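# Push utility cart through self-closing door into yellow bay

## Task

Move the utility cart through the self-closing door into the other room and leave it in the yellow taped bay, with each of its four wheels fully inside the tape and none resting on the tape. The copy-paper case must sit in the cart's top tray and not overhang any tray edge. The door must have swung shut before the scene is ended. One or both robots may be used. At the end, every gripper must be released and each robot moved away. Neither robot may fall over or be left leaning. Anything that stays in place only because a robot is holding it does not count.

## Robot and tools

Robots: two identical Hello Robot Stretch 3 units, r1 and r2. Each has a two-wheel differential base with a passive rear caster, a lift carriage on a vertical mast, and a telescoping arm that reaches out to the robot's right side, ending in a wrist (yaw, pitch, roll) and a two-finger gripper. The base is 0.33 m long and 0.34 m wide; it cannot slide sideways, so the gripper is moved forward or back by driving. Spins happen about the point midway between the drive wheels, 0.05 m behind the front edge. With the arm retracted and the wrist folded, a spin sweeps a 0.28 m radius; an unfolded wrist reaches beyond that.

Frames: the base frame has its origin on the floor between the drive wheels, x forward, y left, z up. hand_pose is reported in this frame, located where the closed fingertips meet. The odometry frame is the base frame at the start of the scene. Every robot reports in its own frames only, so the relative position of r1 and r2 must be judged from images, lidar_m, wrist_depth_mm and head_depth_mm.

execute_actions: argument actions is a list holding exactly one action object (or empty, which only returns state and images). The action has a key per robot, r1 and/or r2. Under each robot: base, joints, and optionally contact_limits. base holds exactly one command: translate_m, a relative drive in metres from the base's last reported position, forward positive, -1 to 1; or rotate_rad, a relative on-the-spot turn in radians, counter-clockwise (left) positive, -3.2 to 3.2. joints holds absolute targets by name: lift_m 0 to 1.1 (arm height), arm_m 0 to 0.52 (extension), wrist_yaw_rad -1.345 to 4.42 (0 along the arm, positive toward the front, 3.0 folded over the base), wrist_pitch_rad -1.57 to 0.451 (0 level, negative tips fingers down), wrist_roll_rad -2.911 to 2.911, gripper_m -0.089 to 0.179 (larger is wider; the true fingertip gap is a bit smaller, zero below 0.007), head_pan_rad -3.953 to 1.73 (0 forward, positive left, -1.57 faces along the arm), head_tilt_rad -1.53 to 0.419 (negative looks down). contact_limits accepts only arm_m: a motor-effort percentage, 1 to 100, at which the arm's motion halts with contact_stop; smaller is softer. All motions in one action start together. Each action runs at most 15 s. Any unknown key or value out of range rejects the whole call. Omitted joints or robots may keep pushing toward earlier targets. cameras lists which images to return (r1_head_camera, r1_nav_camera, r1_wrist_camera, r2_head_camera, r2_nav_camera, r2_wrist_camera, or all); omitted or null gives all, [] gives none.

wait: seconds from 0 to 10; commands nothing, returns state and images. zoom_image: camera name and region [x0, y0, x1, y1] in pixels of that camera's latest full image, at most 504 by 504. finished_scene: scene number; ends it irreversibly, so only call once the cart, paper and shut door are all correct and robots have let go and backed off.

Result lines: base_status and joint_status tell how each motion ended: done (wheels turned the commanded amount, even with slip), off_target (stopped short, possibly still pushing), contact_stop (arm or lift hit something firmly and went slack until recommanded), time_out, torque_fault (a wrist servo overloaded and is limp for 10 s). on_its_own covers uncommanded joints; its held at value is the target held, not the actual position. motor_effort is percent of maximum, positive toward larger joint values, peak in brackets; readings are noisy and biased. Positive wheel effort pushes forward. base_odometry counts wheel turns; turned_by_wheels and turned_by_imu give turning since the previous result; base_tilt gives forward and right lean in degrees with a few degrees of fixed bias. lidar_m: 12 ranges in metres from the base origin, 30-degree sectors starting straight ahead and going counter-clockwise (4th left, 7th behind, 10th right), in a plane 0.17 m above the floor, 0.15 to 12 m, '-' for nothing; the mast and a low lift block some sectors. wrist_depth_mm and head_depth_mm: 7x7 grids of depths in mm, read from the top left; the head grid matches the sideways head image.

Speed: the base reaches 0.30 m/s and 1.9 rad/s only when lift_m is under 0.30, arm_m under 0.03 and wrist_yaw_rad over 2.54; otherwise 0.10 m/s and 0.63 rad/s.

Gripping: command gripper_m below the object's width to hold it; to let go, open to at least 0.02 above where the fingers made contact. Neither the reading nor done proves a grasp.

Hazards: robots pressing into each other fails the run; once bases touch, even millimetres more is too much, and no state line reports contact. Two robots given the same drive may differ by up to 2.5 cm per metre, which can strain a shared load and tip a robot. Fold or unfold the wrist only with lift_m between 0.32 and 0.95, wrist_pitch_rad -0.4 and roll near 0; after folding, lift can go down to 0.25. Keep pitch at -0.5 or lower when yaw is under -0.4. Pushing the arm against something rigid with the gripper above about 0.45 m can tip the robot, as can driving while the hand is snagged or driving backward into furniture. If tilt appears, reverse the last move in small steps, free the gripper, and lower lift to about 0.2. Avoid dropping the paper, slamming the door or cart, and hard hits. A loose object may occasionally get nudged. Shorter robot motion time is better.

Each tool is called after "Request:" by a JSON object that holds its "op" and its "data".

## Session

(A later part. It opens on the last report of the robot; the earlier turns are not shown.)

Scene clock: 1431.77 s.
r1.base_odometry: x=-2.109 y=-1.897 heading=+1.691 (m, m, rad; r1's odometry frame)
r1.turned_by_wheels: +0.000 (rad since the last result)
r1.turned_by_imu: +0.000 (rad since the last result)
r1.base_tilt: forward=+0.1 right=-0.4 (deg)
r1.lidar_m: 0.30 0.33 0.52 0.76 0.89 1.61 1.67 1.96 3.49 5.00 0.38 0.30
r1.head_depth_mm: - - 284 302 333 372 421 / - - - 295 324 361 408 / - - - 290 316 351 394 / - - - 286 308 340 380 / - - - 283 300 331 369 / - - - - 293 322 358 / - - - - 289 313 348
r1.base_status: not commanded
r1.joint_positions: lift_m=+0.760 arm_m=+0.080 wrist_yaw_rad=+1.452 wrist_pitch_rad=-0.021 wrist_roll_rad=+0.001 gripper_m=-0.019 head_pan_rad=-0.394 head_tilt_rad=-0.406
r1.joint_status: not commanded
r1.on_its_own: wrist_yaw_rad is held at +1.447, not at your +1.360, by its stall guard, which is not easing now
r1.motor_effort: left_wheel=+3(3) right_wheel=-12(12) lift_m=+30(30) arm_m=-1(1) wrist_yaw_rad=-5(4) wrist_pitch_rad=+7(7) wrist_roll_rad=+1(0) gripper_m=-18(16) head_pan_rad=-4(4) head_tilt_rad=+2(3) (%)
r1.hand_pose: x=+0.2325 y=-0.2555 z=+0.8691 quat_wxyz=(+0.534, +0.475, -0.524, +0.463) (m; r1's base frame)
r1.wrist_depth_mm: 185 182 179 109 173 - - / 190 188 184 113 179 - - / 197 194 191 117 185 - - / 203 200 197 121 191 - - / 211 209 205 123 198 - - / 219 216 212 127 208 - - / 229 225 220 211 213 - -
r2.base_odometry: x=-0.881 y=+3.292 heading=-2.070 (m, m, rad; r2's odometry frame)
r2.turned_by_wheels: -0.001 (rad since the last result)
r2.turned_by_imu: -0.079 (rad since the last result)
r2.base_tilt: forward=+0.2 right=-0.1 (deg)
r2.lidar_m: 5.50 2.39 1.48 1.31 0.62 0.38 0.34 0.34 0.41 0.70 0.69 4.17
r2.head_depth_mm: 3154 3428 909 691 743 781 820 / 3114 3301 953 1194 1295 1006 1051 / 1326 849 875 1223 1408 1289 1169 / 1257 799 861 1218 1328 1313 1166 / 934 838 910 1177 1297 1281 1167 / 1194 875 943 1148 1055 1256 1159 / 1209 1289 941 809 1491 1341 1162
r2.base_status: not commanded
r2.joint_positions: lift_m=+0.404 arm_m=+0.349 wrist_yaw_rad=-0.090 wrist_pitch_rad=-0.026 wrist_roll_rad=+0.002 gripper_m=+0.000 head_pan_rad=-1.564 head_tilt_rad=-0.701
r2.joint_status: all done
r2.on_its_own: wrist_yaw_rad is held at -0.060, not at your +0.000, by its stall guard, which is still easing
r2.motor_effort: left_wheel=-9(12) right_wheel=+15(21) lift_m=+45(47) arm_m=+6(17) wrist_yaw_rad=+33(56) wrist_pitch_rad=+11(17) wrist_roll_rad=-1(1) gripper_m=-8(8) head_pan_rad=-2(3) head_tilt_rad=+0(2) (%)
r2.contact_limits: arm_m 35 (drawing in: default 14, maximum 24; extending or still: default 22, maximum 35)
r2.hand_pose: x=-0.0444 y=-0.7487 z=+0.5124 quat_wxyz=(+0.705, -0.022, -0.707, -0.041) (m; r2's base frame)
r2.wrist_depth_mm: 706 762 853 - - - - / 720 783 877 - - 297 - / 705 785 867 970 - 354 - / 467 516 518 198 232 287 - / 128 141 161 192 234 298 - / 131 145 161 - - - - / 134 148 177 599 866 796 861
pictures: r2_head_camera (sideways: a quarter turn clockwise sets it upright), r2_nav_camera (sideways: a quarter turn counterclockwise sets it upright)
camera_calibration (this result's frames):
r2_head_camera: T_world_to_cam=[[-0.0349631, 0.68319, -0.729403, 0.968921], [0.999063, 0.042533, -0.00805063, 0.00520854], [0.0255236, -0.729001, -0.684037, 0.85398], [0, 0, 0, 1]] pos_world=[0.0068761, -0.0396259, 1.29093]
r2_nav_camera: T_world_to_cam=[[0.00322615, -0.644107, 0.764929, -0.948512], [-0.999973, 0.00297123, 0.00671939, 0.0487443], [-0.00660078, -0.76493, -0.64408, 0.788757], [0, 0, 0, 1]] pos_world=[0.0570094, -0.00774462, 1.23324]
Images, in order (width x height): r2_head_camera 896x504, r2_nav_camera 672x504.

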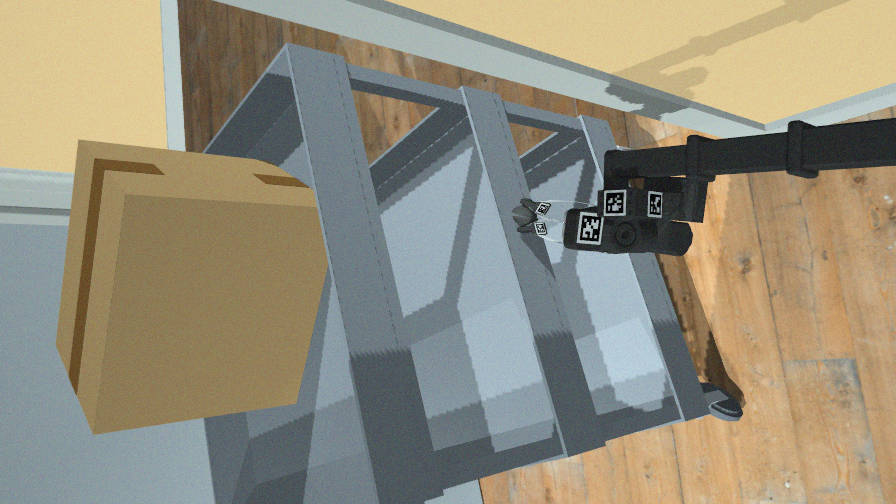

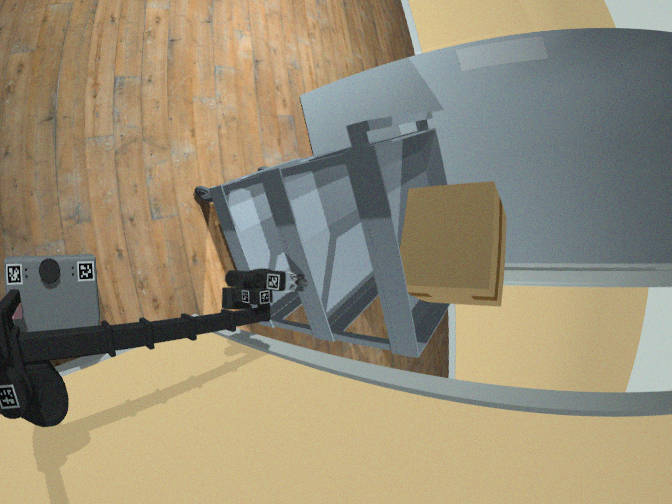

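Request:
{"op": "execute_actions", "data": {"actions": [{"r2":{"joints":{"arm_m":0.0,"wrist_yaw_rad":0.0}}}], "cameras": []}}

Request:
{"op": "execute_actions", "data": {"actions": [{"r2":{"base":{"translate_m":0.27}}}], "cameras": ["r2_head_camera","r2_wrist_camera"]}}

Scene clock: 1436.17 s.
r1.base_odometry: x=-2.109 y=-1.897 heading=+1.691 (m, m, rad; r1's odometry frame)
r1.turned_by_wheels: +0.000 (rad since the last result)
r1.turned_by_imu: +0.000 (rad since the last result)
r1.base_tilt: forward=+0.1 right=-0.4 (deg)
r1.lidar_m: 0.30 0.33 0.52 0.76 0.89 1.60 1.67 1.96 3.49 5.02 0.38 0.31
r1.head_depth_mm: - - 284 302 334 373 421 / - - - 295 325 361 407 / - - - 290 316 351 393 / - - - 286 307 340 381 / - - - 283 300 331 369 / - - - - 293 322 358 / - - - - 289 313 347
r1.base_status: not commanded
r1.joint_positions: lift_m=+0.760 arm_m=+0.080 wrist_yaw_rad=+1.452 wrist_pitch_rad=-0.021 wrist_roll_rad=+0.001 gripper_m=-0.019 head_pan_rad=-0.394 head_tilt_rad=-0.406
r1.joint_status: not commanded
r1.on_its_own: wrist_yaw_rad is held at +1.447, not at your +1.360, by its stall guard, which is not easing now
r1.motor_effort: left_wheel=+3(3) right_wheel=-12(12) lift_m=+30(30) arm_m=-1(1) wrist_yaw_rad=-5(4) wrist_pitch_rad=+7(7) wrist_roll_rad=+1(0) gripper_m=-16(17) head_pan_rad=-4(4) head_tilt_rad=+2(3) (%)
r1.hand_pose: x=+0.2325 y=-0.2555 z=+0.8691 quat_wxyz=(+0.534, +0.475, -0.524, +0.463) (m; r1's base frame)
r1.wrist_depth_mm: 185 182 179 109 174 - - / 191 188 185 113 179 - - / 197 194 191 116 186 - - / 204 201 197 121 192 - - / 210 208 205 123 197 - - / 220 216 213 127 208 - - / 228 224 220 211 212 - -
r2.base_odometry: x=-0.881 y=+3.292 heading=-2.070 (m, m, rad; r2's odometry frame)
r2.turned_by_wheels: +0.001 (rad since the last result)
r2.turned_by_imu: +0.002 (rad since the last result)
r2.base_tilt: forward=+0.1 right=-0.1 (deg)
r2.lidar_m: 5.50 2.40 1.47 1.31 0.62 0.38 0.34 0.34 0.41 0.69 0.69 4.15
r2.head_depth_mm: 3132 3360 909 693 745 783 823 / 3064 3309 957 1190 1308 1021 1093 / 1325 844 873 1225 1394 1339 1171 / 1251 800 863 1220 1332 1346 1194 / 934 839 910 1180 1295 1280 1162 / 1191 886 944 1148 1056 1261 1161 / 1208 1288 938 814 1496 1334 1163
r2.base_status: not commanded
r2.joint_positions: lift_m=+0.404 arm_m=+0.001 wrist_yaw_rad=-0.002 wrist_pitch_rad=-0.025 wrist_roll_rad=+0.002 gripper_m=+0.000 head_pan_rad=-1.564 head_tilt_rad=-0.701
r2.joint_status: all done
r2.motor_effort: left_wheel=+0(6) right_wheel=+0(11) lift_m=+45(45) arm_m=-2(5) wrist_yaw_rad=+1(33) wrist_pitch_rad=+11(11) wrist_roll_rad=-1(1) gripper_m=-4(6) head_pan_rad=-3(3) head_tilt_rad=+0(0) (%)
r2.hand_pose: x=-0.0219 y=-0.4016 z=+0.5126 quat_wxyz=(+0.706, +0.009, -0.708, -0.010) (m; r2's base frame)
r2.wrist_depth_mm: 716 743 769 767 - 312 247 / 959 - - - - 315 249 / 389 836 894 964 725 320 253 / 383 417 473 545 - 332 254 / - - - - - 342 257 / - 819 911 - - 350 259 / 807 656 587 606 705 356 262
pictures: none
No camera images: the call's "cameras" was empty. Leave "cameras" out to get every camera's image.

Scene clock: 1440.03 s.
r1.base_odometry: x=-2.109 y=-1.897 heading=+1.691 (m, m, rad; r1's odometry frame)
r1.turned_by_wheels: +0.000 (rad since the last result)
r1.turned_by_imu: +0.000 (rad since the last result)
r1.base_tilt: forward=+0.1 right=-0.4 (deg)
r1.lidar_m: 0.30 0.33 0.51 0.76 0.89 1.60 1.67 1.96 3.50 4.99 0.38 0.31
r1.head_depth_mm: - - 284 302 334 372 421 / - - - 295 325 361 407 / - - - 290 316 350 394 / - - - 286 308 340 381 / - - - 283 300 331 369 / - - - - 293 322 358 / - - - - 289 313 347
r1.base_status: not commanded
r1.joint_positions: lift_m=+0.760 arm_m=+0.080 wrist_yaw_rad=+1.452 wrist_pitch_rad=-0.021 wrist_roll_rad=+0.001 gripper_m=-0.019 head_pan_rad=-0.394 head_tilt_rad=-0.406
r1.joint_status: not commanded
r1.on_its_own: wrist_yaw_rad is held at +1.447, not at your +1.360, by its stall guard, which is not easing now
r1.motor_effort: left_wheel=+4(3) right_wheel=-12(12) lift_m=+30(30) arm_m=-1(1) wrist_yaw_rad=-4(4) wrist_pitch_rad=+7(7) wrist_roll_rad=+0(1) gripper_m=-17(17) head_pan_rad=-4(4) head_tilt_rad=+3(3) (%)
r1.hand_pose: x=+0.2325 y=-0.2555 z=+0.8691 quat_wxyz=(+0.534, +0.475, -0.524, +0.463) (m; r1's base frame)
r1.wrist_depth_mm: 185 182 180 109 174 - - / 190 188 185 113 180 - - / 197 195 191 117 185 - - / 203 201 198 120 191 - - / 211 208 205 123 197 - - / 219 216 213 127 207 - - / 227 224 220 210 212 - -
r2.base_odometry: x=-1.010 y=+3.054 heading=-2.070 (m, m, rad; r2's odometry frame)
r2.turned_by_wheels: +0.000 (rad since the last result)
r2.turned_by_imu: +0.002 (rad since the last result)
r2.base_tilt: forward=+0.2 right=-0.1 (deg)
r2.lidar_m: 5.21 2.50 1.53 1.37 1.12 0.68 0.61 0.61 0.73 0.62 1.39 4.12
r2.head_depth_mm: 1331 799 859 1229 1367 1346 1170 / 1236 832 906 1189 1304 1315 1169 / 1222 866 932 1153 1090 1285 1171 / 1234 1328 947 822 1038 1244 1188 / 1202 1297 910 1218 1467 1331 1161 / 1163 1288 1481 1705 1572 1337 1162 / 1129 1258 1426 1635 1568 1334 1164
r2.base_status: done
r2.joint_positions: lift_m=+0.404 arm_m=+0.001 wrist_yaw_rad=-0.002 wrist_pitch_rad=-0.025 wrist_roll_rad=+0.002 gripper_m=+0.000 head_pan_rad=-1.564 head_tilt_rad=-0.701
r2.joint_status: not commanded
r2.motor_effort: left_wheel=+1(4) right_wheel=+0(4) lift_m=+45(45) arm_m=-1(2) wrist_yaw_rad=+2(2) wrist_pitch_rad=+11(11) wrist_roll_rad=-1(1) gripper_m=-4(4) head_pan_rad=-3(4) head_tilt_rad=+0(0) (%)
r2.hand_pose: x=-0.0219 y=-0.4016 z=+0.5126 quat_wxyz=(+0.706, +0.009, -0.708, -0.010) (m; r2's base frame)
r2.wrist_depth_mm: 900 957 734 763 765 - - / - 981 - - - - - / - - 808 905 974 768 - / - - 704 414 491 616 - / - - - - - - - / - - - - 862 767 - / 898 884 720 656 588 693 864
pictures: r2_head_camera (sideways: a quarter turn clockwise sets it upright), r2_wrist_camera
camera_calibration (this result's frames):
r2_head_camera: T_world_to_cam=[[-0.0349631, 0.68319, -0.729403, 0.96892], [0.999063, 0.042533, -0.00805062, 0.00520853], [0.0255236, -0.729001, -0.684037, 0.85398], [0, 0, 0, 1]] pos_world=[0.0068761, -0.0396259, 1.29093]
r2_wrist_camera: T_world_to_cam=[[-0.998601, 0.0519311, 0.00998851, -0.0163629], [-0.000300793, 0.183299, -0.983057, 0.614911], [-0.0528821, -0.981685, -0.183027, -0.134607], [0, 0, 0, 1]] pos_world=[-0.0232734, -0.244004, 0.58002]
Images, in order (width x height): r2_head_camera 896x504, r2_wrist_camera 644x364.

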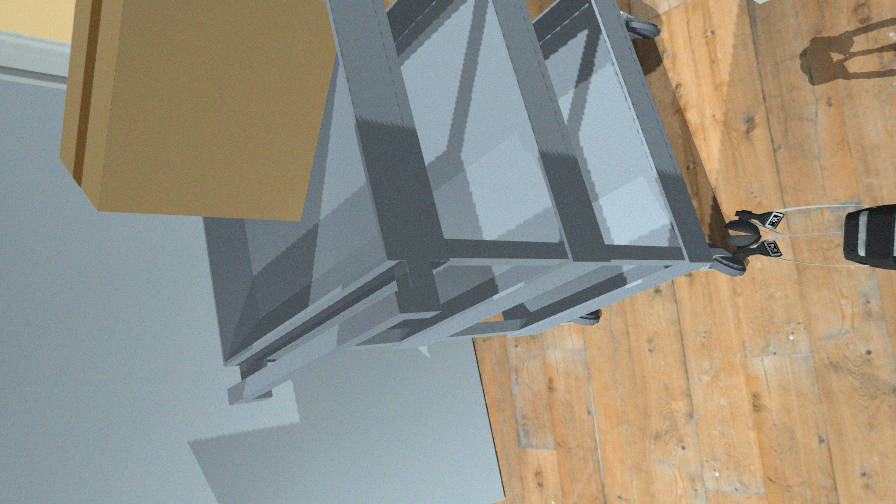

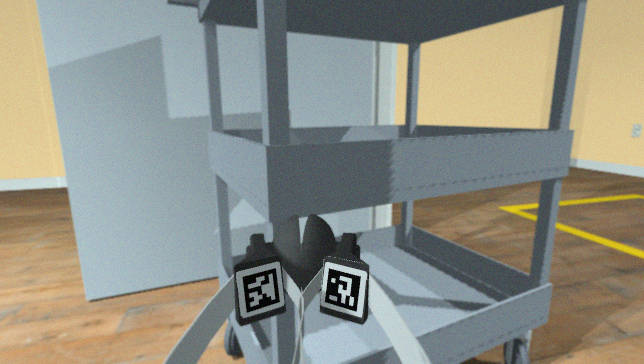

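Request:
{"op": "execute_actions", "data": {"actions": [{"r2":{"joints":{"arm_m":0.38},"contact_limits":{"arm_m":35}}}], "cameras": ["r2_head_camera"]}}

Scene clock: 1444.17 s.
r1.base_odometry: x=-2.109 y=-1.897 heading=+1.691 (m, m, rad; r1's odometry frame)
r1.turned_by_wheels: +0.000 (rad since the last result)
r1.turned_by_imu: +0.000 (rad since the last result)
r1.base_tilt: forward=+0.1 right=-0.4 (deg)
r1.lidar_m: 0.30 0.33 0.52 0.76 0.89 1.60 1.67 1.96 3.50 5.02 0.38 0.31
r1.head_depth_mm: - - 284 303 334 372 421 / - - - 295 324 361 408 / - - - 290 316 350 393 / - - - 286 307 340 381 / - - - 283 300 331 369 / - - - - 293 322 358 / - - - - 288 313 347
r1.base_status: not commanded
r1.joint_positions: lift_m=+0.760 arm_m=+0.080 wrist_yaw_rad=+1.452 wrist_pitch_rad=-0.021 wrist_roll_rad=+0.001 gripper_m=-0.019 head_pan_rad=-0.394 head_tilt_rad=-0.406
r1.joint_status: not commanded
r1.on_its_own: wrist_yaw_rad is held at +1.447, not at your +1.360, by its stall guard, which is not easing now
r1.motor_effort: left_wheel=+3(3) right_wheel=-12(12) lift_m=+30(30) arm_m=-1(1) wrist_yaw_rad=-5(5) wrist_pitch_rad=+7(7) wrist_roll_rad=+0(0) gripper_m=-16(16) head_pan_rad=-4(4) head_tilt_rad=+2(2) (%)
r1.hand_pose: x=+0.2325 y=-0.2555 z=+0.8691 quat_wxyz=(+0.534, +0.475, -0.524, +0.463) (m; r1's base frame)
r1.wrist_depth_mm: 184 182 179 109 174 - - / 190 188 185 113 179 - - / 197 195 191 117 185 - - / 203 201 199 121 192 - - / 212 208 205 123 197 - - / 220 215 212 127 208 - - / 227 225 220 211 212 - -
r2.base_odometry: x=-1.010 y=+3.054 heading=-2.069 (m, m, rad; r2's odometry frame)
r2.turned_by_wheels: +0.000 (rad since the last result)
r2.turned_by_imu: +0.005 (rad since the last result)
r2.base_tilt: forward=+0.2 right=-0.1 (deg)
r2.lidar_m: 5.25 2.48 1.53 1.37 1.11 0.68 0.61 0.61 0.74 0.79 1.38 4.12
r2.head_depth_mm: 957 905 950 1272 1470 1347 1171 / 953 958 1013 1266 1472 1343 1173 / 1223 1026 914 1221 1434 1315 1166 / 1231 1212 914 1104 1383 1335 1165 / 1194 1267 1433 1736 1564 1336 1162 / 1163 1305 1472 1715 1575 1333 1160 / 1129 1262 1422 1635 1579 1338 1163
r2.base_status: not commanded
r2.joint_positions: lift_m=+0.404 arm_m=+0.379 wrist_yaw_rad=+0.011 wrist_pitch_rad=-0.025 wrist_roll_rad=+0.002 gripper_m=+0.000 head_pan_rad=-1.564 head_tilt_rad=-0.700
r2.joint_status: all done
r2.on_its_own: wrist_yaw_rad is at rest, and its effort (-14) is outside its rest range (-12 to +12)
r2.motor_effort: left_wheel=+4(15) right_wheel=-6(23) lift_m=+45(45) arm_m=+5(17) wrist_yaw_rad=-14(26) wrist_pitch_rad=+10(16) wrist_roll_rad=-1(1) gripper_m=-4(4) head_pan_rad=-2(3) head_tilt_rad=+0(0) (%)
r2.contact_limits: arm_m 35 (drawing in: default 14, maximum 24; extending or still: default 22, maximum 35)
r2.hand_pose: x=-0.0187 y=-0.7799 z=+0.5127 quat_wxyz=(+0.707, +0.013, -0.708, -0.005) (m; r2's base frame)
r2.wrist_depth_mm: 619 670 162 807 900 - - / 637 678 168 831 996 - - / 654 704 173 824 724 738 - / 665 727 174 190 203 223 244 / 686 749 176 191 206 228 254 / 697 765 178 - 217 244 - / 718 784 197 622 640 643 593
pictures: r2_head_camera (sideways: a quarter turn clockwise sets it upright)
camera_calibration (this result's frames):
r2_head_camera: T_world_to_cam=[[-0.0347585, 0.68297, -0.729619, 0.969201], [0.999075, 0.0422336, -0.00806196, 0.00522322], [0.0253084, -0.729225, -0.683806, 0.853681], [0, 0, 0, 1]] pos_world=[0.00686435, -0.0396296, 1.29094]
Images, in order (width x height): r2_head_camera 896x504.

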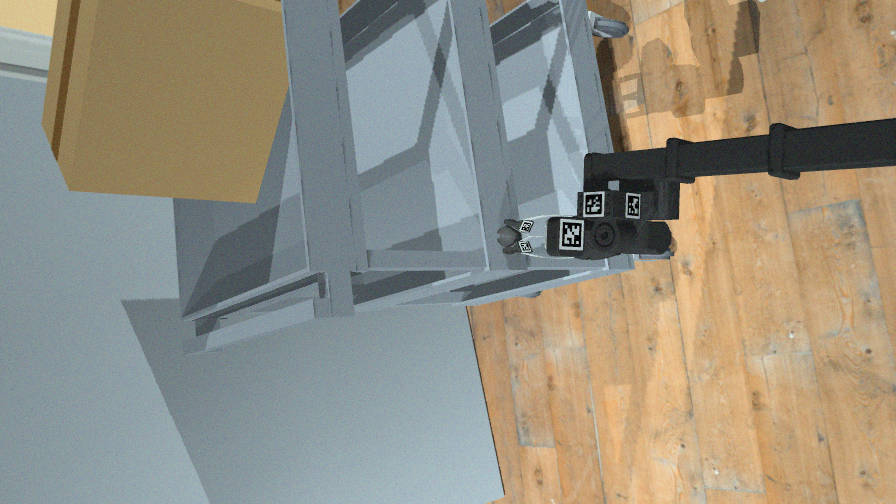

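Request:
{"op": "execute_actions", "data": {"actions": [{"r2":{"joints":{"arm_m":0.25,"head_tilt_rad":-0.45,"head_pan_rad":-1.85}}}], "cameras": ["r2_head_camera","r2_nav_camera","r2_wrist_camera"]}}

Scene clock: 1448.13 s.
r1.base_odometry: x=-2.109 y=-1.897 heading=+1.691 (m, m, rad; r1's odometry frame)
r1.turned_by_wheels: +0.000 (rad since the last result)
r1.turned_by_imu: +0.000 (rad since the last result)
r1.base_tilt: forward=+0.1 right=-0.4 (deg)
r1.lidar_m: 0.30 0.33 0.52 0.76 0.89 1.60 1.67 1.96 3.48 4.97 0.38 0.30
r1.head_depth_mm: - - 284 302 333 372 421 / - - - 295 324 361 407 / - - - 290 316 350 393 / - - - 286 307 340 381 / - - - 283 300 331 368 / - - - - 293 321 358 / - - - - 289 314 347
r1.base_status: not commanded
r1.joint_positions: lift_m=+0.760 arm_m=+0.080 wrist_yaw_rad=+1.452 wrist_pitch_rad=-0.021 wrist_roll_rad=+0.001 gripper_m=-0.019 head_pan_rad=-0.394 head_tilt_rad=-0.406
r1.joint_status: not commanded
r1.on_its_own: wrist_yaw_rad is held at +1.447, not at your +1.360, by its stall guard, which is not easing now
r1.motor_effort: left_wheel=+3(3) right_wheel=-13(12) lift_m=+30(30) arm_m=-1(1) wrist_yaw_rad=-4(4) wrist_pitch_rad=+7(7) wrist_roll_rad=+1(0) gripper_m=-18(16) head_pan_rad=-4(4) head_tilt_rad=+3(4) (%)
r1.hand_pose: x=+0.2325 y=-0.2555 z=+0.8691 quat_wxyz=(+0.534, +0.475, -0.524, +0.463) (m; r1's base frame)
r1.wrist_depth_mm: 185 182 179 109 174 - - / 190 188 185 113 179 - - / 197 194 192 117 185 - - / 203 201 198 121 191 - - / 211 208 204 123 197 - - / 218 216 213 127 208 - - / 228 223 219 211 213 - -
r2.base_odometry: x=-1.010 y=+3.054 heading=-2.070 (m, m, rad; r2's odometry frame)
r2.turned_by_wheels: +0.000 (rad since the last result)
r2.turned_by_imu: +0.001 (rad since the last result)
r2.base_tilt: forward=+0.1 right=+0.0 (deg)
r2.lidar_m: 5.23 2.48 1.53 1.37 1.11 0.68 0.61 0.61 0.74 0.79 1.38 4.10
r2.head_depth_mm: 3655 - - 2763 1969 930 996 / 3475 3807 - 1178 1816 1551 1326 / 3333 3630 1157 1056 1340 1461 1318 / 3107 3350 992 1037 1290 1373 1314 / 1307 1394 1016 1073 1284 1331 1252 / 1238 1327 1245 1071 1191 1034 1223 / 1170 1257 1335 1065 1326 1495 1304
r2.base_status: not commanded
r2.joint_positions: lift_m=+0.404 arm_m=+0.250 wrist_yaw_rad=+0.002 wrist_pitch_rad=-0.025 wrist_roll_rad=+0.002 gripper_m=+0.000 head_pan_rad=-1.843 head_tilt_rad=-0.458
r2.joint_status: all done
r2.motor_effort: left_wheel=+1(4) right_wheel=+0(6) lift_m=+45(45) arm_m=-1(4) wrist_yaw_rad=-3(13) wrist_pitch_rad=+11(10) wrist_roll_rad=-1(1) gripper_m=-3(3) head_pan_rad=-3(22) head_tilt_rad=+3(20) (%)
r2.hand_pose: x=-0.0209 y=-0.6509 z=+0.5127 quat_wxyz=(+0.706, +0.010, -0.708, -0.008) (m; r2's base frame)
r2.wrist_depth_mm: 713 761 687 906 770 - - / 734 793 820 957 - - - / 739 800 748 799 866 826 - / 756 821 604 320 348 385 427 / 775 855 909 332 899 - - / 807 883 949 - 843 801 - / 807 874 554 646 646 641 584
pictures: r2_head_camera (sideways: a quarter turn clockwise sets it upright), r2_nav_camera (sideways: a quarter turn counterclockwise sets it upright), r2_wrist_camera
camera_calibration (this result's frames):
r2_head_camera: T_world_to_cam=[[0.101922, 0.478393, -0.872211, 1.15426], [0.971396, -0.236899, -0.0164223, 0.0162801], [-0.214482, -0.845588, -0.488854, 0.601524], [0, 0, 0, 1]] pos_world=[-0.0044433, -0.0396912, 1.30108]
r2_nav_camera: T_world_to_cam=[[-0.119695, -0.424974, 0.897257, -1.1203], [-0.960193, 0.279305, 0.00419801, 0.0517824], [-0.252392, -0.861038, -0.441489, 0.526677], [0, 0, 0, 1]] pos_world=[0.0485553, -0.0370741, 1.2375]
r2_wrist_camera: T_world_to_cam=[[-0.998791, 0.0481352, 0.00996566, -0.00491325], [-0.000997892, 0.182839, -0.983142, 0.660441], [-0.0491459, -0.981964, -0.18257, -0.379532], [0, 0, 0, 1]] pos_world=[-0.0229007, -0.493205, 0.580066]
Images, in order (width x height): r2_head_camera 896x504, r2_nav_camera 672x504, r2_wrist_camera 644x364.

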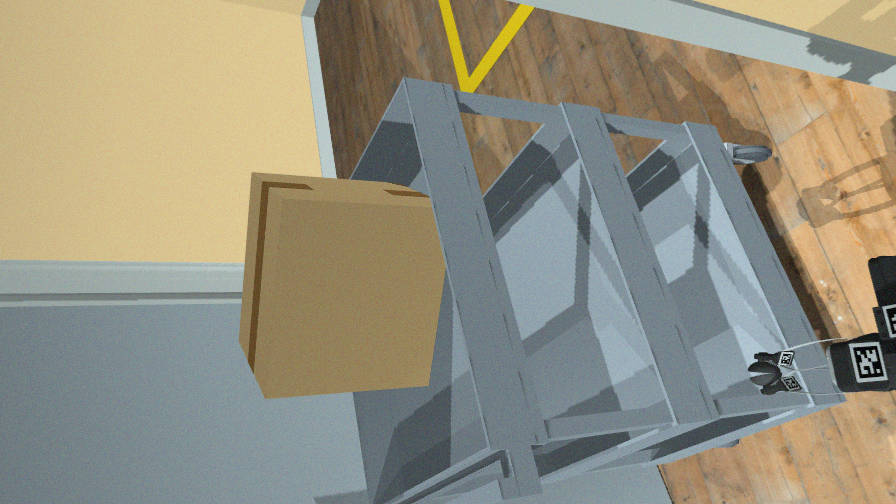

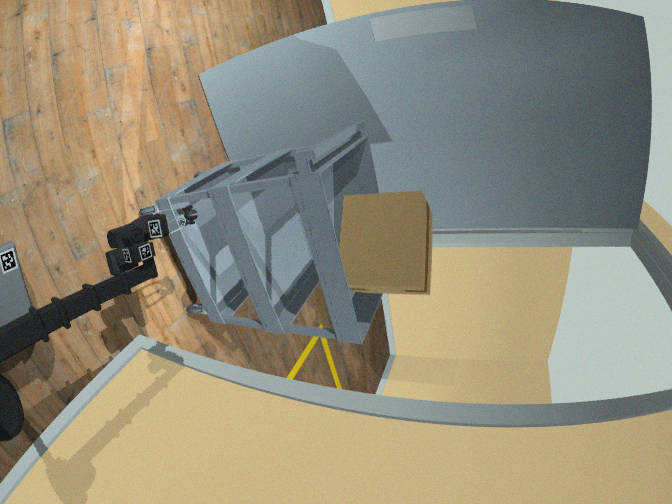

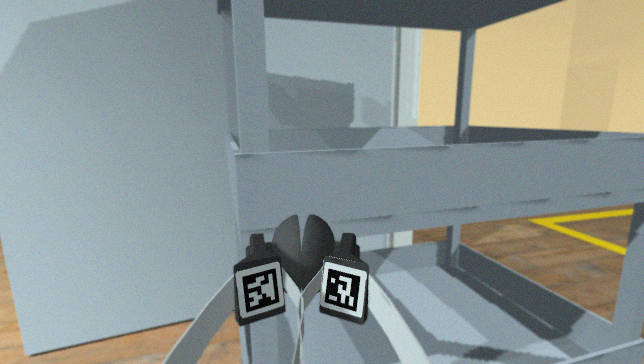

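Request:
{"op": "execute_actions", "data": {"actions": [{"r2":{"joints":{"arm_m":0.0,"wrist_pitch_rad":-0.4,"head_pan_rad":0,"head_tilt_rad":-0.79}}}], "cameras": []}}

Request:
{"op": "execute_actions", "data": {"actions": [{"r2":{"base":{"translate_m":0.2},"joints":{"wrist_yaw_rad":3.0}}}], "cameras": []}}

Request:
{"op": "execute_actions", "data": {"actions": [{"r2":{"base":{"translate_m":0.35},"joints":{"lift_m":0.28}}}], "cameras": []}}

Request:
{"op": "execute_actions", "data": {"actions": [{"r2":{"base":{"rotate_rad":-1.49}}}], "cameras": []}}

Request:
{"op": "execute_actions", "data": {"actions": [{"r2":{"base":{"translate_m":0.9}}}], "cameras": ["r2_nav_camera"]}}

Scene clock: 1452.03 s.
r1.base_odometry: x=-2.109 y=-1.897 heading=+1.691 (m, m, rad; r1's odometry frame)
r1.turned_by_wheels: +0.000 (rad since the last result)
r1.turned_by_imu: +0.000 (rad since the last result)
r1.base_tilt: forward=+0.1 right=-0.4 (deg)
r1.lidar_m: 0.30 0.33 0.52 0.76 0.89 1.60 1.67 1.96 3.50 5.00 0.38 0.30
r1.head_depth_mm: - - 284 303 334 373 422 / - - - 295 325 361 408 / - - - 290 316 351 394 / - - - 286 308 340 381 / - - - 283 300 331 369 / - - - - 293 322 358 / - - - - 289 313 347
r1.base_status: not commanded
r1.joint_positions: lift_m=+0.760 arm_m=+0.080 wrist_yaw_rad=+1.452 wrist_pitch_rad=-0.021 wrist_roll_rad=+0.001 gripper_m=-0.019 head_pan_rad=-0.394 head_tilt_rad=-0.406
r1.joint_status: not commanded
r1.on_its_own: wrist_yaw_rad is held at +1.447, not at your +1.360, by its stall guard, which is not easing now
r1.motor_effort: left_wheel=+3(3) right_wheel=-12(12) lift_m=+30(30) arm_m=-1(1) wrist_yaw_rad=-5(4) wrist_pitch_rad=+7(7) wrist_roll_rad=+1(1) gripper_m=-17(17) head_pan_rad=-5(4) head_tilt_rad=+2(2) (%)
r1.hand_pose: x=+0.2325 y=-0.2555 z=+0.8691 quat_wxyz=(+0.534, +0.475, -0.524, +0.463) (m; r1's base frame)
r1.wrist_depth_mm: 185 181 179 109 174 - - / 190 188 185 113 179 - - / 196 195 191 117 185 - - / 203 201 198 121 192 - - / 212 208 205 123 197 - - / 220 216 212 127 207 - - / 228 224 220 211 212 - -
r2.base_odometry: x=-1.010 y=+3.054 heading=-2.070 (m, m, rad; r2's odometry frame)
r2.turned_by_wheels: +0.000 (rad since the last result)
r2.turned_by_imu: +0.001 (rad since the last result)
r2.base_tilt: forward=+0.1 right=-0.1 (deg)
r2.lidar_m: 5.22 2.48 1.54 1.37 1.11 0.68 0.61 0.61 0.74 0.79 1.38 4.12
r2.head_depth_mm: - 2828 2171 1766 1494 1297 1138 / - 2796 2172 1756 1495 1294 1146 / - 2784 2151 1771 1487 1292 1140 / - 2814 2156 1766 1485 1286 1137 / - 2791 2154 1749 1493 1292 1134 / - 2751 2136 1754 1484 1288 1137 / 3812 2750 2145 1747 1487 1282 1130
r2.base_status: not commanded
r2.joint_positions: lift_m=+0.404 arm_m=+0.001 wrist_yaw_rad=+0.002 wrist_pitch_rad=-0.414 wrist_roll_rad=+0.002 gripper_m=+0.000 head_pan_rad=-0.007 head_tilt_rad=-0.780
r2.joint_status: all done
r2.motor_effort: left_wheel=+1(1) right_wheel=+0(0) lift_m=+45(45) arm_m=-1(1) wrist_yaw_rad=-3(3) wrist_pitch_rad=+6(10) wrist_roll_rad=-1(1) gripper_m=-3(3) head_pan_rad=+4(42) head_tilt_rad=-5(24) (%)
r2.hand_pose: x=-0.0211 y=-0.3710 z=+0.4181 quat_wxyz=(+0.692, +0.146, -0.692, -0.145) (m; r2's base frame)
r2.wrist_depth_mm: 907 947 991 - - - - / - - - - - - - / - - - 914 901 863 - / 951 955 969 673 887 926 971 / 784 773 787 813 785 797 764 / 648 652 686 - 659 667 536 / 565 557 560 565 567 580 542
pictures: none
No camera images: the call's "cameras" was empty. Leave "cameras" out to get every camera's image.

Scene clock: 1455.20 s.
r1.base_odometry: x=-2.109 y=-1.897 heading=+1.691 (m, m, rad; r1's odometry frame)
r1.turned_by_wheels: +0.000 (rad since the last result)
r1.turned_by_imu: +0.000 (rad since the last result)
r1.base_tilt: forward=+0.1 right=-0.4 (deg)
r1.lidar_m: 0.30 0.33 0.52 0.76 0.89 1.60 1.67 1.96 3.48 5.00 0.38 0.30
r1.head_depth_mm: - - 284 302 334 372 421 / - - - 295 324 361 407 / - - - 290 316 350 394 / - - - 286 308 340 381 / - - - 283 300 331 369 / - - - - 293 322 358 / - - - - 288 313 348
r1.base_status: not commanded
r1.joint_positions: lift_m=+0.760 arm_m=+0.080 wrist_yaw_rad=+1.452 wrist_pitch_rad=-0.021 wrist_roll_rad=+0.001 gripper_m=-0.019 head_pan_rad=-0.394 head_tilt_rad=-0.406
r1.joint_status: not commanded
r1.on_its_own: wrist_yaw_rad is held at +1.447, not at your +1.360, by its stall guard, which is not easing now
r1.motor_effort: left_wheel=+3(3) right_wheel=-12(12) lift_m=+30(30) arm_m=-1(1) wrist_yaw_rad=-5(4) wrist_pitch_rad=+7(7) wrist_roll_rad=+0(1) gripper_m=-16(17) head_pan_rad=-4(4) head_tilt_rad=+3(2) (%)
r1.hand_pose: x=+0.2325 y=-0.2555 z=+0.8691 quat_wxyz=(+0.534, +0.475, -0.524, +0.463) (m; r1's base frame)
r1.wrist_depth_mm: 185 181 179 109 174 - - / 191 187 185 113 179 - - / 197 194 191 117 185 - - / 204 201 197 121 191 - - / 212 208 205 123 197 - - / 219 216 212 127 207 - - / 228 224 219 211 212 - -
r2.base_odometry: x=-1.106 y=+2.879 heading=-2.070 (m, m, rad; r2's odometry frame)
r2.turned_by_wheels: +0.000 (rad since the last result)
r2.turned_by_imu: +0.001 (rad since the last result)
r2.base_tilt: forward=+0.2 right=-0.1 (deg)
r2.lidar_m: 5.03 2.55 1.58 1.41 1.41 0.91 0.81 0.81 0.83 0.81 1.32 4.07
r2.head_depth_mm: - 2800 2165 1771 1493 1287 1143 / - 2811 2173 1761 1492 1288 1144 / - 2805 2160 1769 1489 1289 1137 / - 2774 2154 1764 1495 1288 1137 / - 2771 2143 1761 1482 1287 1134 / 3887 2788 2145 1743 1487 1286 1133 / 3848 2759 2154 1758 1480 1287 1136
r2.base_status: done
r2.joint_positions: lift_m=+0.404 arm_m=+0.001 wrist_yaw_rad=+2.997 wrist_pitch_rad=-0.414 wrist_roll_rad=+0.002 gripper_m=+0.000 head_pan_rad=-0.007 head_tilt_rad=-0.781
r2.joint_status: all done
r2.motor_effort: left_wheel=+1(6) right_wheel=+0(3) lift_m=+45(45) arm_m=-1(1) wrist_yaw_rad=+2(4) wrist_pitch_rad=+6(6) wrist_roll_rad=-1(1) gripper_m=-3(4) head_pan_rad=+3(3) head_tilt_rad=-5(5) (%)
r2.hand_pose: x=+0.0112 y=+0.0765 z=+0.4181 quat_wxyz=(+0.195, +0.701, +0.095, +0.679) (m; r2's base frame)
r2.wrist_depth_mm: - - - - - - - / - - - - - - - / - - - - - - - / 946 - 961 955 986 969 977 / 771 763 803 821 785 787 805 / 650 651 - - 654 663 671 / 561 564 563 568 569 569 577
pictures: none
No camera images: the call's "cameras" was empty. Leave "cameras" out to get every camera's image.

Scene clock: 1458.73 s.
r1.base_odometry: x=-2.109 y=-1.897 heading=+1.691 (m, m, rad; r1's odometry frame)
r1.turned_by_wheels: +0.000 (rad since the last result)
r1.turned_by_imu: +0.000 (rad since the last result)
r1.base_tilt: forward=+0.1 right=-0.4 (deg)
r1.lidar_m: 0.30 0.33 0.52 0.76 0.89 1.61 1.67 1.96 3.47 4.98 0.38 0.30
r1.head_depth_mm: - - 284 303 334 373 421 / - - - 295 324 361 407 / - - - 290 315 351 393 / - - - 286 308 340 381 / - - - 283 300 330 369 / - - - - 293 322 358 / - - - - 288 313 347
r1.base_status: not commanded
r1.joint_positions: lift_m=+0.760 arm_m=+0.080 wrist_yaw_rad=+1.452 wrist_pitch_rad=-0.021 wrist_roll_rad=+0.001 gripper_m=-0.019 head_pan_rad=-0.394 head_tilt_rad=-0.406
r1.joint_status: not commanded
r1.on_its_own: wrist_yaw_rad is held at +1.447, not at your +1.360, by its stall guard, which is not easing now
r1.motor_effort: left_wheel=+3(3) right_wheel=-12(12) lift_m=+30(30) arm_m=-1(1) wrist_yaw_rad=-4(5) wrist_pitch_rad=+7(7) wrist_roll_rad=+1(1) gripper_m=-17(15) head_pan_rad=-5(3) head_tilt_rad=+2(2) (%)
r1.hand_pose: x=+0.2325 y=-0.2555 z=+0.8691 quat_wxyz=(+0.534, +0.475, -0.524, +0.463) (m; r1's base frame)
r1.wrist_depth_mm: 185 182 179 109 173 - - / 191 188 184 113 180 - - / 197 194 191 117 185 - - / 204 201 197 120 191 - - / 211 209 205 123 197 - - / 219 216 213 127 208 - - / 229 225 220 211 213 - -
r2.base_odometry: x=-1.273 y=+2.571 heading=-2.070 (m, m, rad; r2's odometry frame)
r2.turned_by_wheels: +0.000 (rad since the last result)
r2.turned_by_imu: +0.002 (rad since the last result)
r2.base_tilt: forward=+0.2 right=-0.1 (deg)
r2.lidar_m: 4.68 2.68 1.65 1.48 1.48 1.29 1.16 1.16 0.95 1.24 3.33 3.99
r2.head_depth_mm: - 2797 2160 1774 1499 1301 1142 / - 2785 2166 1775 1502 1292 1138 / - 2769 2151 1752 1489 1287 1139 / - 2761 2163 1761 1482 1287 1130 / 3881 2771 2158 1760 1483 1286 1135 / 3752 2740 2142 1763 1486 1281 1134 / 3706 2734 2136 1748 1484 1282 1134
r2.base_status: done
r2.joint_positions: lift_m=+0.281 arm_m=+0.001 wrist_yaw_rad=+2.998 wrist_pitch_rad=-0.414 wrist_roll_rad=+0.002 gripper_m=+0.000 head_pan_rad=-0.007 head_tilt_rad=-0.781
r2.joint_status: all done
r2.motor_effort: left_wheel=+1(12) right_wheel=+0(7) lift_m=+16(39) arm_m=-1(1) wrist_yaw_rad=+1(3) wrist_pitch_rad=+6(6) wrist_roll_rad=-1(1) gripper_m=-4(4) head_pan_rad=+3(3) head_tilt_rad=-4(5) (%)
r2.hand_pose: x=+0.0109 y=+0.0765 z=+0.2941 quat_wxyz=(+0.195, +0.701, +0.096, +0.679) (m; r2's base frame)
r2.wrist_depth_mm: - - - - - - - / - - - - - - - / 957 - 965 965 947 949 - / 731 - 734 730 748 749 762 / 589 590 625 645 603 605 603 / 500 501 - - 509 508 514 / 450 - - 443 439 436 446
pictures: none
No camera images: the call's "cameras" was empty. Leave "cameras" out to get every camera's image.

Scene clock: 1460.93 s.
r1.base_odometry: x=-2.109 y=-1.897 heading=+1.691 (m, m, rad; r1's odometry frame)
r1.turned_by_wheels: +0.000 (rad since the last result)
r1.turned_by_imu: +0.000 (rad since the last result)
r1.base_tilt: forward=+0.1 right=-0.4 (deg)
r1.lidar_m: 0.30 0.33 0.52 0.76 0.89 1.60 1.67 1.96 3.48 5.00 0.38 0.30
r1.head_depth_mm: - - 284 302 334 373 422 / - - - 295 324 361 407 / - - - 290 316 350 394 / - - - 286 308 340 381 / - - - 283 300 330 369 / - - - - 293 322 358 / - - - - 288 313 347
r1.base_status: not commanded
r1.joint_positions: lift_m=+0.760 arm_m=+0.080 wrist_yaw_rad=+1.452 wrist_pitch_rad=-0.021 wrist_roll_rad=+0.001 gripper_m=-0.019 head_pan_rad=-0.394 head_tilt_rad=-0.406
r1.joint_status: not commanded
r1.on_its_own: wrist_yaw_rad is held at +1.447, not at your +1.360, by its stall guard, which is not easing now
r1.motor_effort: left_wheel=+3(3) right_wheel=-12(13) lift_m=+30(30) arm_m=-1(1) wrist_yaw_rad=-4(5) wrist_pitch_rad=+7(7) wrist_roll_rad=+1(1) gripper_m=-18(16) head_pan_rad=-4(3) head_tilt_rad=+3(3) (%)
r1.hand_pose: x=+0.2325 y=-0.2555 z=+0.8691 quat_wxyz=(+0.534, +0.475, -0.524, +0.463) (m; r1's base frame)
r1.wrist_depth_mm: 184 181 179 109 174 - - / 190 188 185 113 180 - - / 197 194 191 117 186 - - / 204 201 198 121 191 - - / 211 208 205 123 198 - - / 220 216 212 127 208 - - / 227 225 219 211 213 - -
r2.base_odometry: x=-1.273 y=+2.571 heading=+2.724 (m, m, rad; r2's odometry frame)
r2.turned_by_wheels: -1.490 (rad since the last result)
r2.turned_by_imu: -1.482 (rad since the last result)
r2.base_tilt: forward=+0.2 right=-0.1 (deg)
r2.lidar_m: 1.25 3.33 4.20 4.68 2.43 1.60 1.48 1.49 1.25 1.15 1.11 0.95
r2.head_depth_mm: 1151 1333 1552 1636 1489 1293 1139 / 1129 1297 1524 1725 1487 1293 1142 / 1095 1253 1474 1674 1491 1290 1137 / 1122 1283 1520 1671 1487 1287 1134 / 2839 2758 2145 1764 1486 1286 1135 / 2818 2768 2133 1762 1479 1286 1137 / 2790 2741 2130 1748 1483 1281 1134
r2.base_status: done
r2.joint_positions: lift_m=+0.281 arm_m=+0.001 wrist_yaw_rad=+2.998 wrist_pitch_rad=-0.414 wrist_roll_rad=+0.002 gripper_m=+0.000 head_pan_rad=-0.007 head_tilt_rad=-0.781
r2.joint_status: not commanded
r2.motor_effort: left_wheel=+2(12) right_wheel=-1(8) lift_m=+15(15) arm_m=-1(1) wrist_yaw_rad=+1(2) wrist_pitch_rad=+6(6) wrist_roll_rad=-1(1) gripper_m=-3(4) head_pan_rad=+3(4) head_tilt_rad=-4(4) (%)
r2.hand_pose: x=+0.0109 y=+0.0765 z=+0.2941 quat_wxyz=(+0.195, +0.701, +0.096, +0.679) (m; r2's base frame)
r2.wrist_depth_mm: - - - - - - - / - - - - - - - / 950 - 966 953 953 985 976 / 733 - 741 740 746 748 752 / 596 590 624 630 609 609 606 / 507 504 - - 508 509 518 / 445 - - 438 435 443 441
pictures: none
No camera images: the call's "cameras" was empty. Leave "cameras" out to get every camera's image.

Scene clock: 1465.63 s.
r1.base_odometry: x=-2.109 y=-1.897 heading=+1.691 (m, m, rad; r1's odometry frame)
r1.turned_by_wheels: +0.000 (rad since the last result)
r1.turned_by_imu: +0.000 (rad since the last result)
r1.base_tilt: forward=+0.1 right=-0.4 (deg)
r1.lidar_m: 0.30 0.33 0.51 0.76 0.89 1.60 1.67 1.96 3.48 5.02 0.37 0.30
r1.head_depth_mm: - - 284 302 334 373 421 / - - - 295 324 362 407 / - - - 290 316 350 394 / - - - 286 308 340 381 / - - - 283 300 330 369 / - - - - 293 322 358 / - - - - 289 313 348
r1.base_status: not commanded
r1.joint_positions: lift_m=+0.760 arm_m=+0.080 wrist_yaw_rad=+1.452 wrist_pitch_rad=-0.021 wrist_roll_rad=+0.001 gripper_m=-0.019 head_pan_rad=-0.394 head_tilt_rad=-0.406
r1.joint_status: not commanded
r1.on_its_own: wrist_yaw_rad is held at +1.447, not at your +1.360, by its stall guard, which is not easing now
r1.motor_effort: left_wheel=+3(3) right_wheel=-12(12) lift_m=+30(30) arm_m=-1(1) wrist_yaw_rad=-6(4) wrist_pitch_rad=+7(7) wrist_roll_rad=+0(0) gripper_m=-16(18) head_pan_rad=-5(4) head_tilt_rad=+3(2) (%)
r1.hand_pose: x=+0.2325 y=-0.2555 z=+0.8691 quat_wxyz=(+0.534, +0.475, -0.524, +0.463) (m; r1's base frame)
r1.wrist_depth_mm: 184 182 179 109 174 - - / 191 188 185 113 179 - - / 197 195 190 117 185 - - / 204 202 197 121 191 - - / 211 208 204 123 197 - - / 219 217 212 127 209 740 - / 227 225 219 210 213 - -
r2.base_odometry: x=-2.096 y=+2.937 heading=+2.724 (m, m, rad; r2's odometry frame)
r2.turned_by_wheels: +0.000 (rad since the last result)
r2.turned_by_imu: +0.004 (rad since the last result)
r2.base_tilt: forward=+0.2 right=-0.1 (deg)
r2.lidar_m: 0.33 2.42 3.06 4.79 3.90 2.57 2.38 1.70 0.60 0.55 0.55 0.37
r2.head_depth_mm: 288 323 385 472 613 869 1142 / 286 314 370 451 578 804 1112 / - 305 357 433 548 746 1082 / - 301 350 425 536 732 1087 / 2025 2233 1968 1764 1487 1285 1134 / 2057 2323 2136 1760 1481 1287 1134 / 2015 2310 2136 1760 1480 1282 1131
r2.base_status: done
r2.joint_positions: lift_m=+0.281 arm_m=+0.001 wrist_yaw_rad=+2.998 wrist_pitch_rad=-0.414 wrist_roll_rad=+0.002 gripper_m=+0.000 head_pan_rad=-0.007 head_tilt_rad=-0.781
r2.joint_status: not commanded
r2.motor_effort: left_wheel=+1(11) right_wheel=-1(6) lift_m=+15(15) arm_m=-1(1) wrist_yaw_rad=+2(1) wrist_pitch_rad=+6(6) wrist_roll_rad=-1(1) gripper_m=-4(4) head_pan_rad=+3(2) head_tilt_rad=-5(4) (%)
r2.hand_pose: x=+0.0109 y=+0.0765 z=+0.2941 quat_wxyz=(+0.195, +0.701, +0.096, +0.679) (m; r2's base frame)
r2.wrist_depth_mm: - - - - - - - / - - - - - - - / 947 - 948 967 956 989 - / 726 - 748 737 743 744 746 / 596 584 634 631 613 607 617 / 503 507 - - 509 512 512 / 443 - - 438 439 442 446
pictures: r2_nav_camera (sideways: a quarter turn counterclockwise sets it upright)
camera_calibration (this result's frames):
r2_nav_camera: T_world_to_cam=[[0.703699, -0.00594357, 0.710474, -0.881813], [-0.015995, -0.999844, 0.00747817, 0.0417549], [0.710319, -0.0166264, -0.703684, 0.86191], [0, 0, 0, 1]] pos_world=[0.00896759, 0.0508377, 1.23271]
Images, in order (width x height): r2_nav_camera 672x504.

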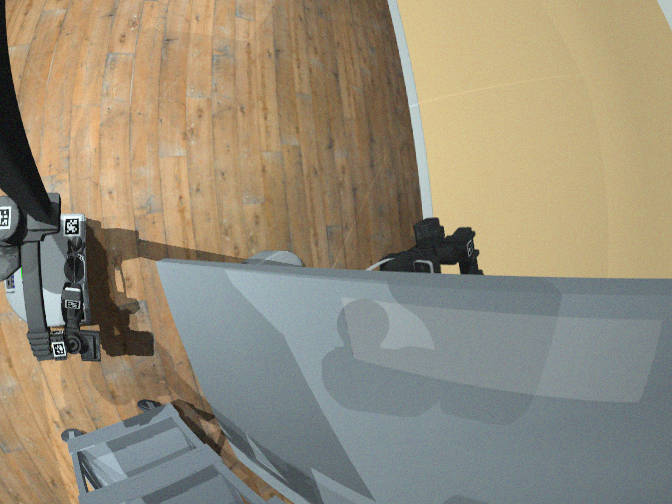

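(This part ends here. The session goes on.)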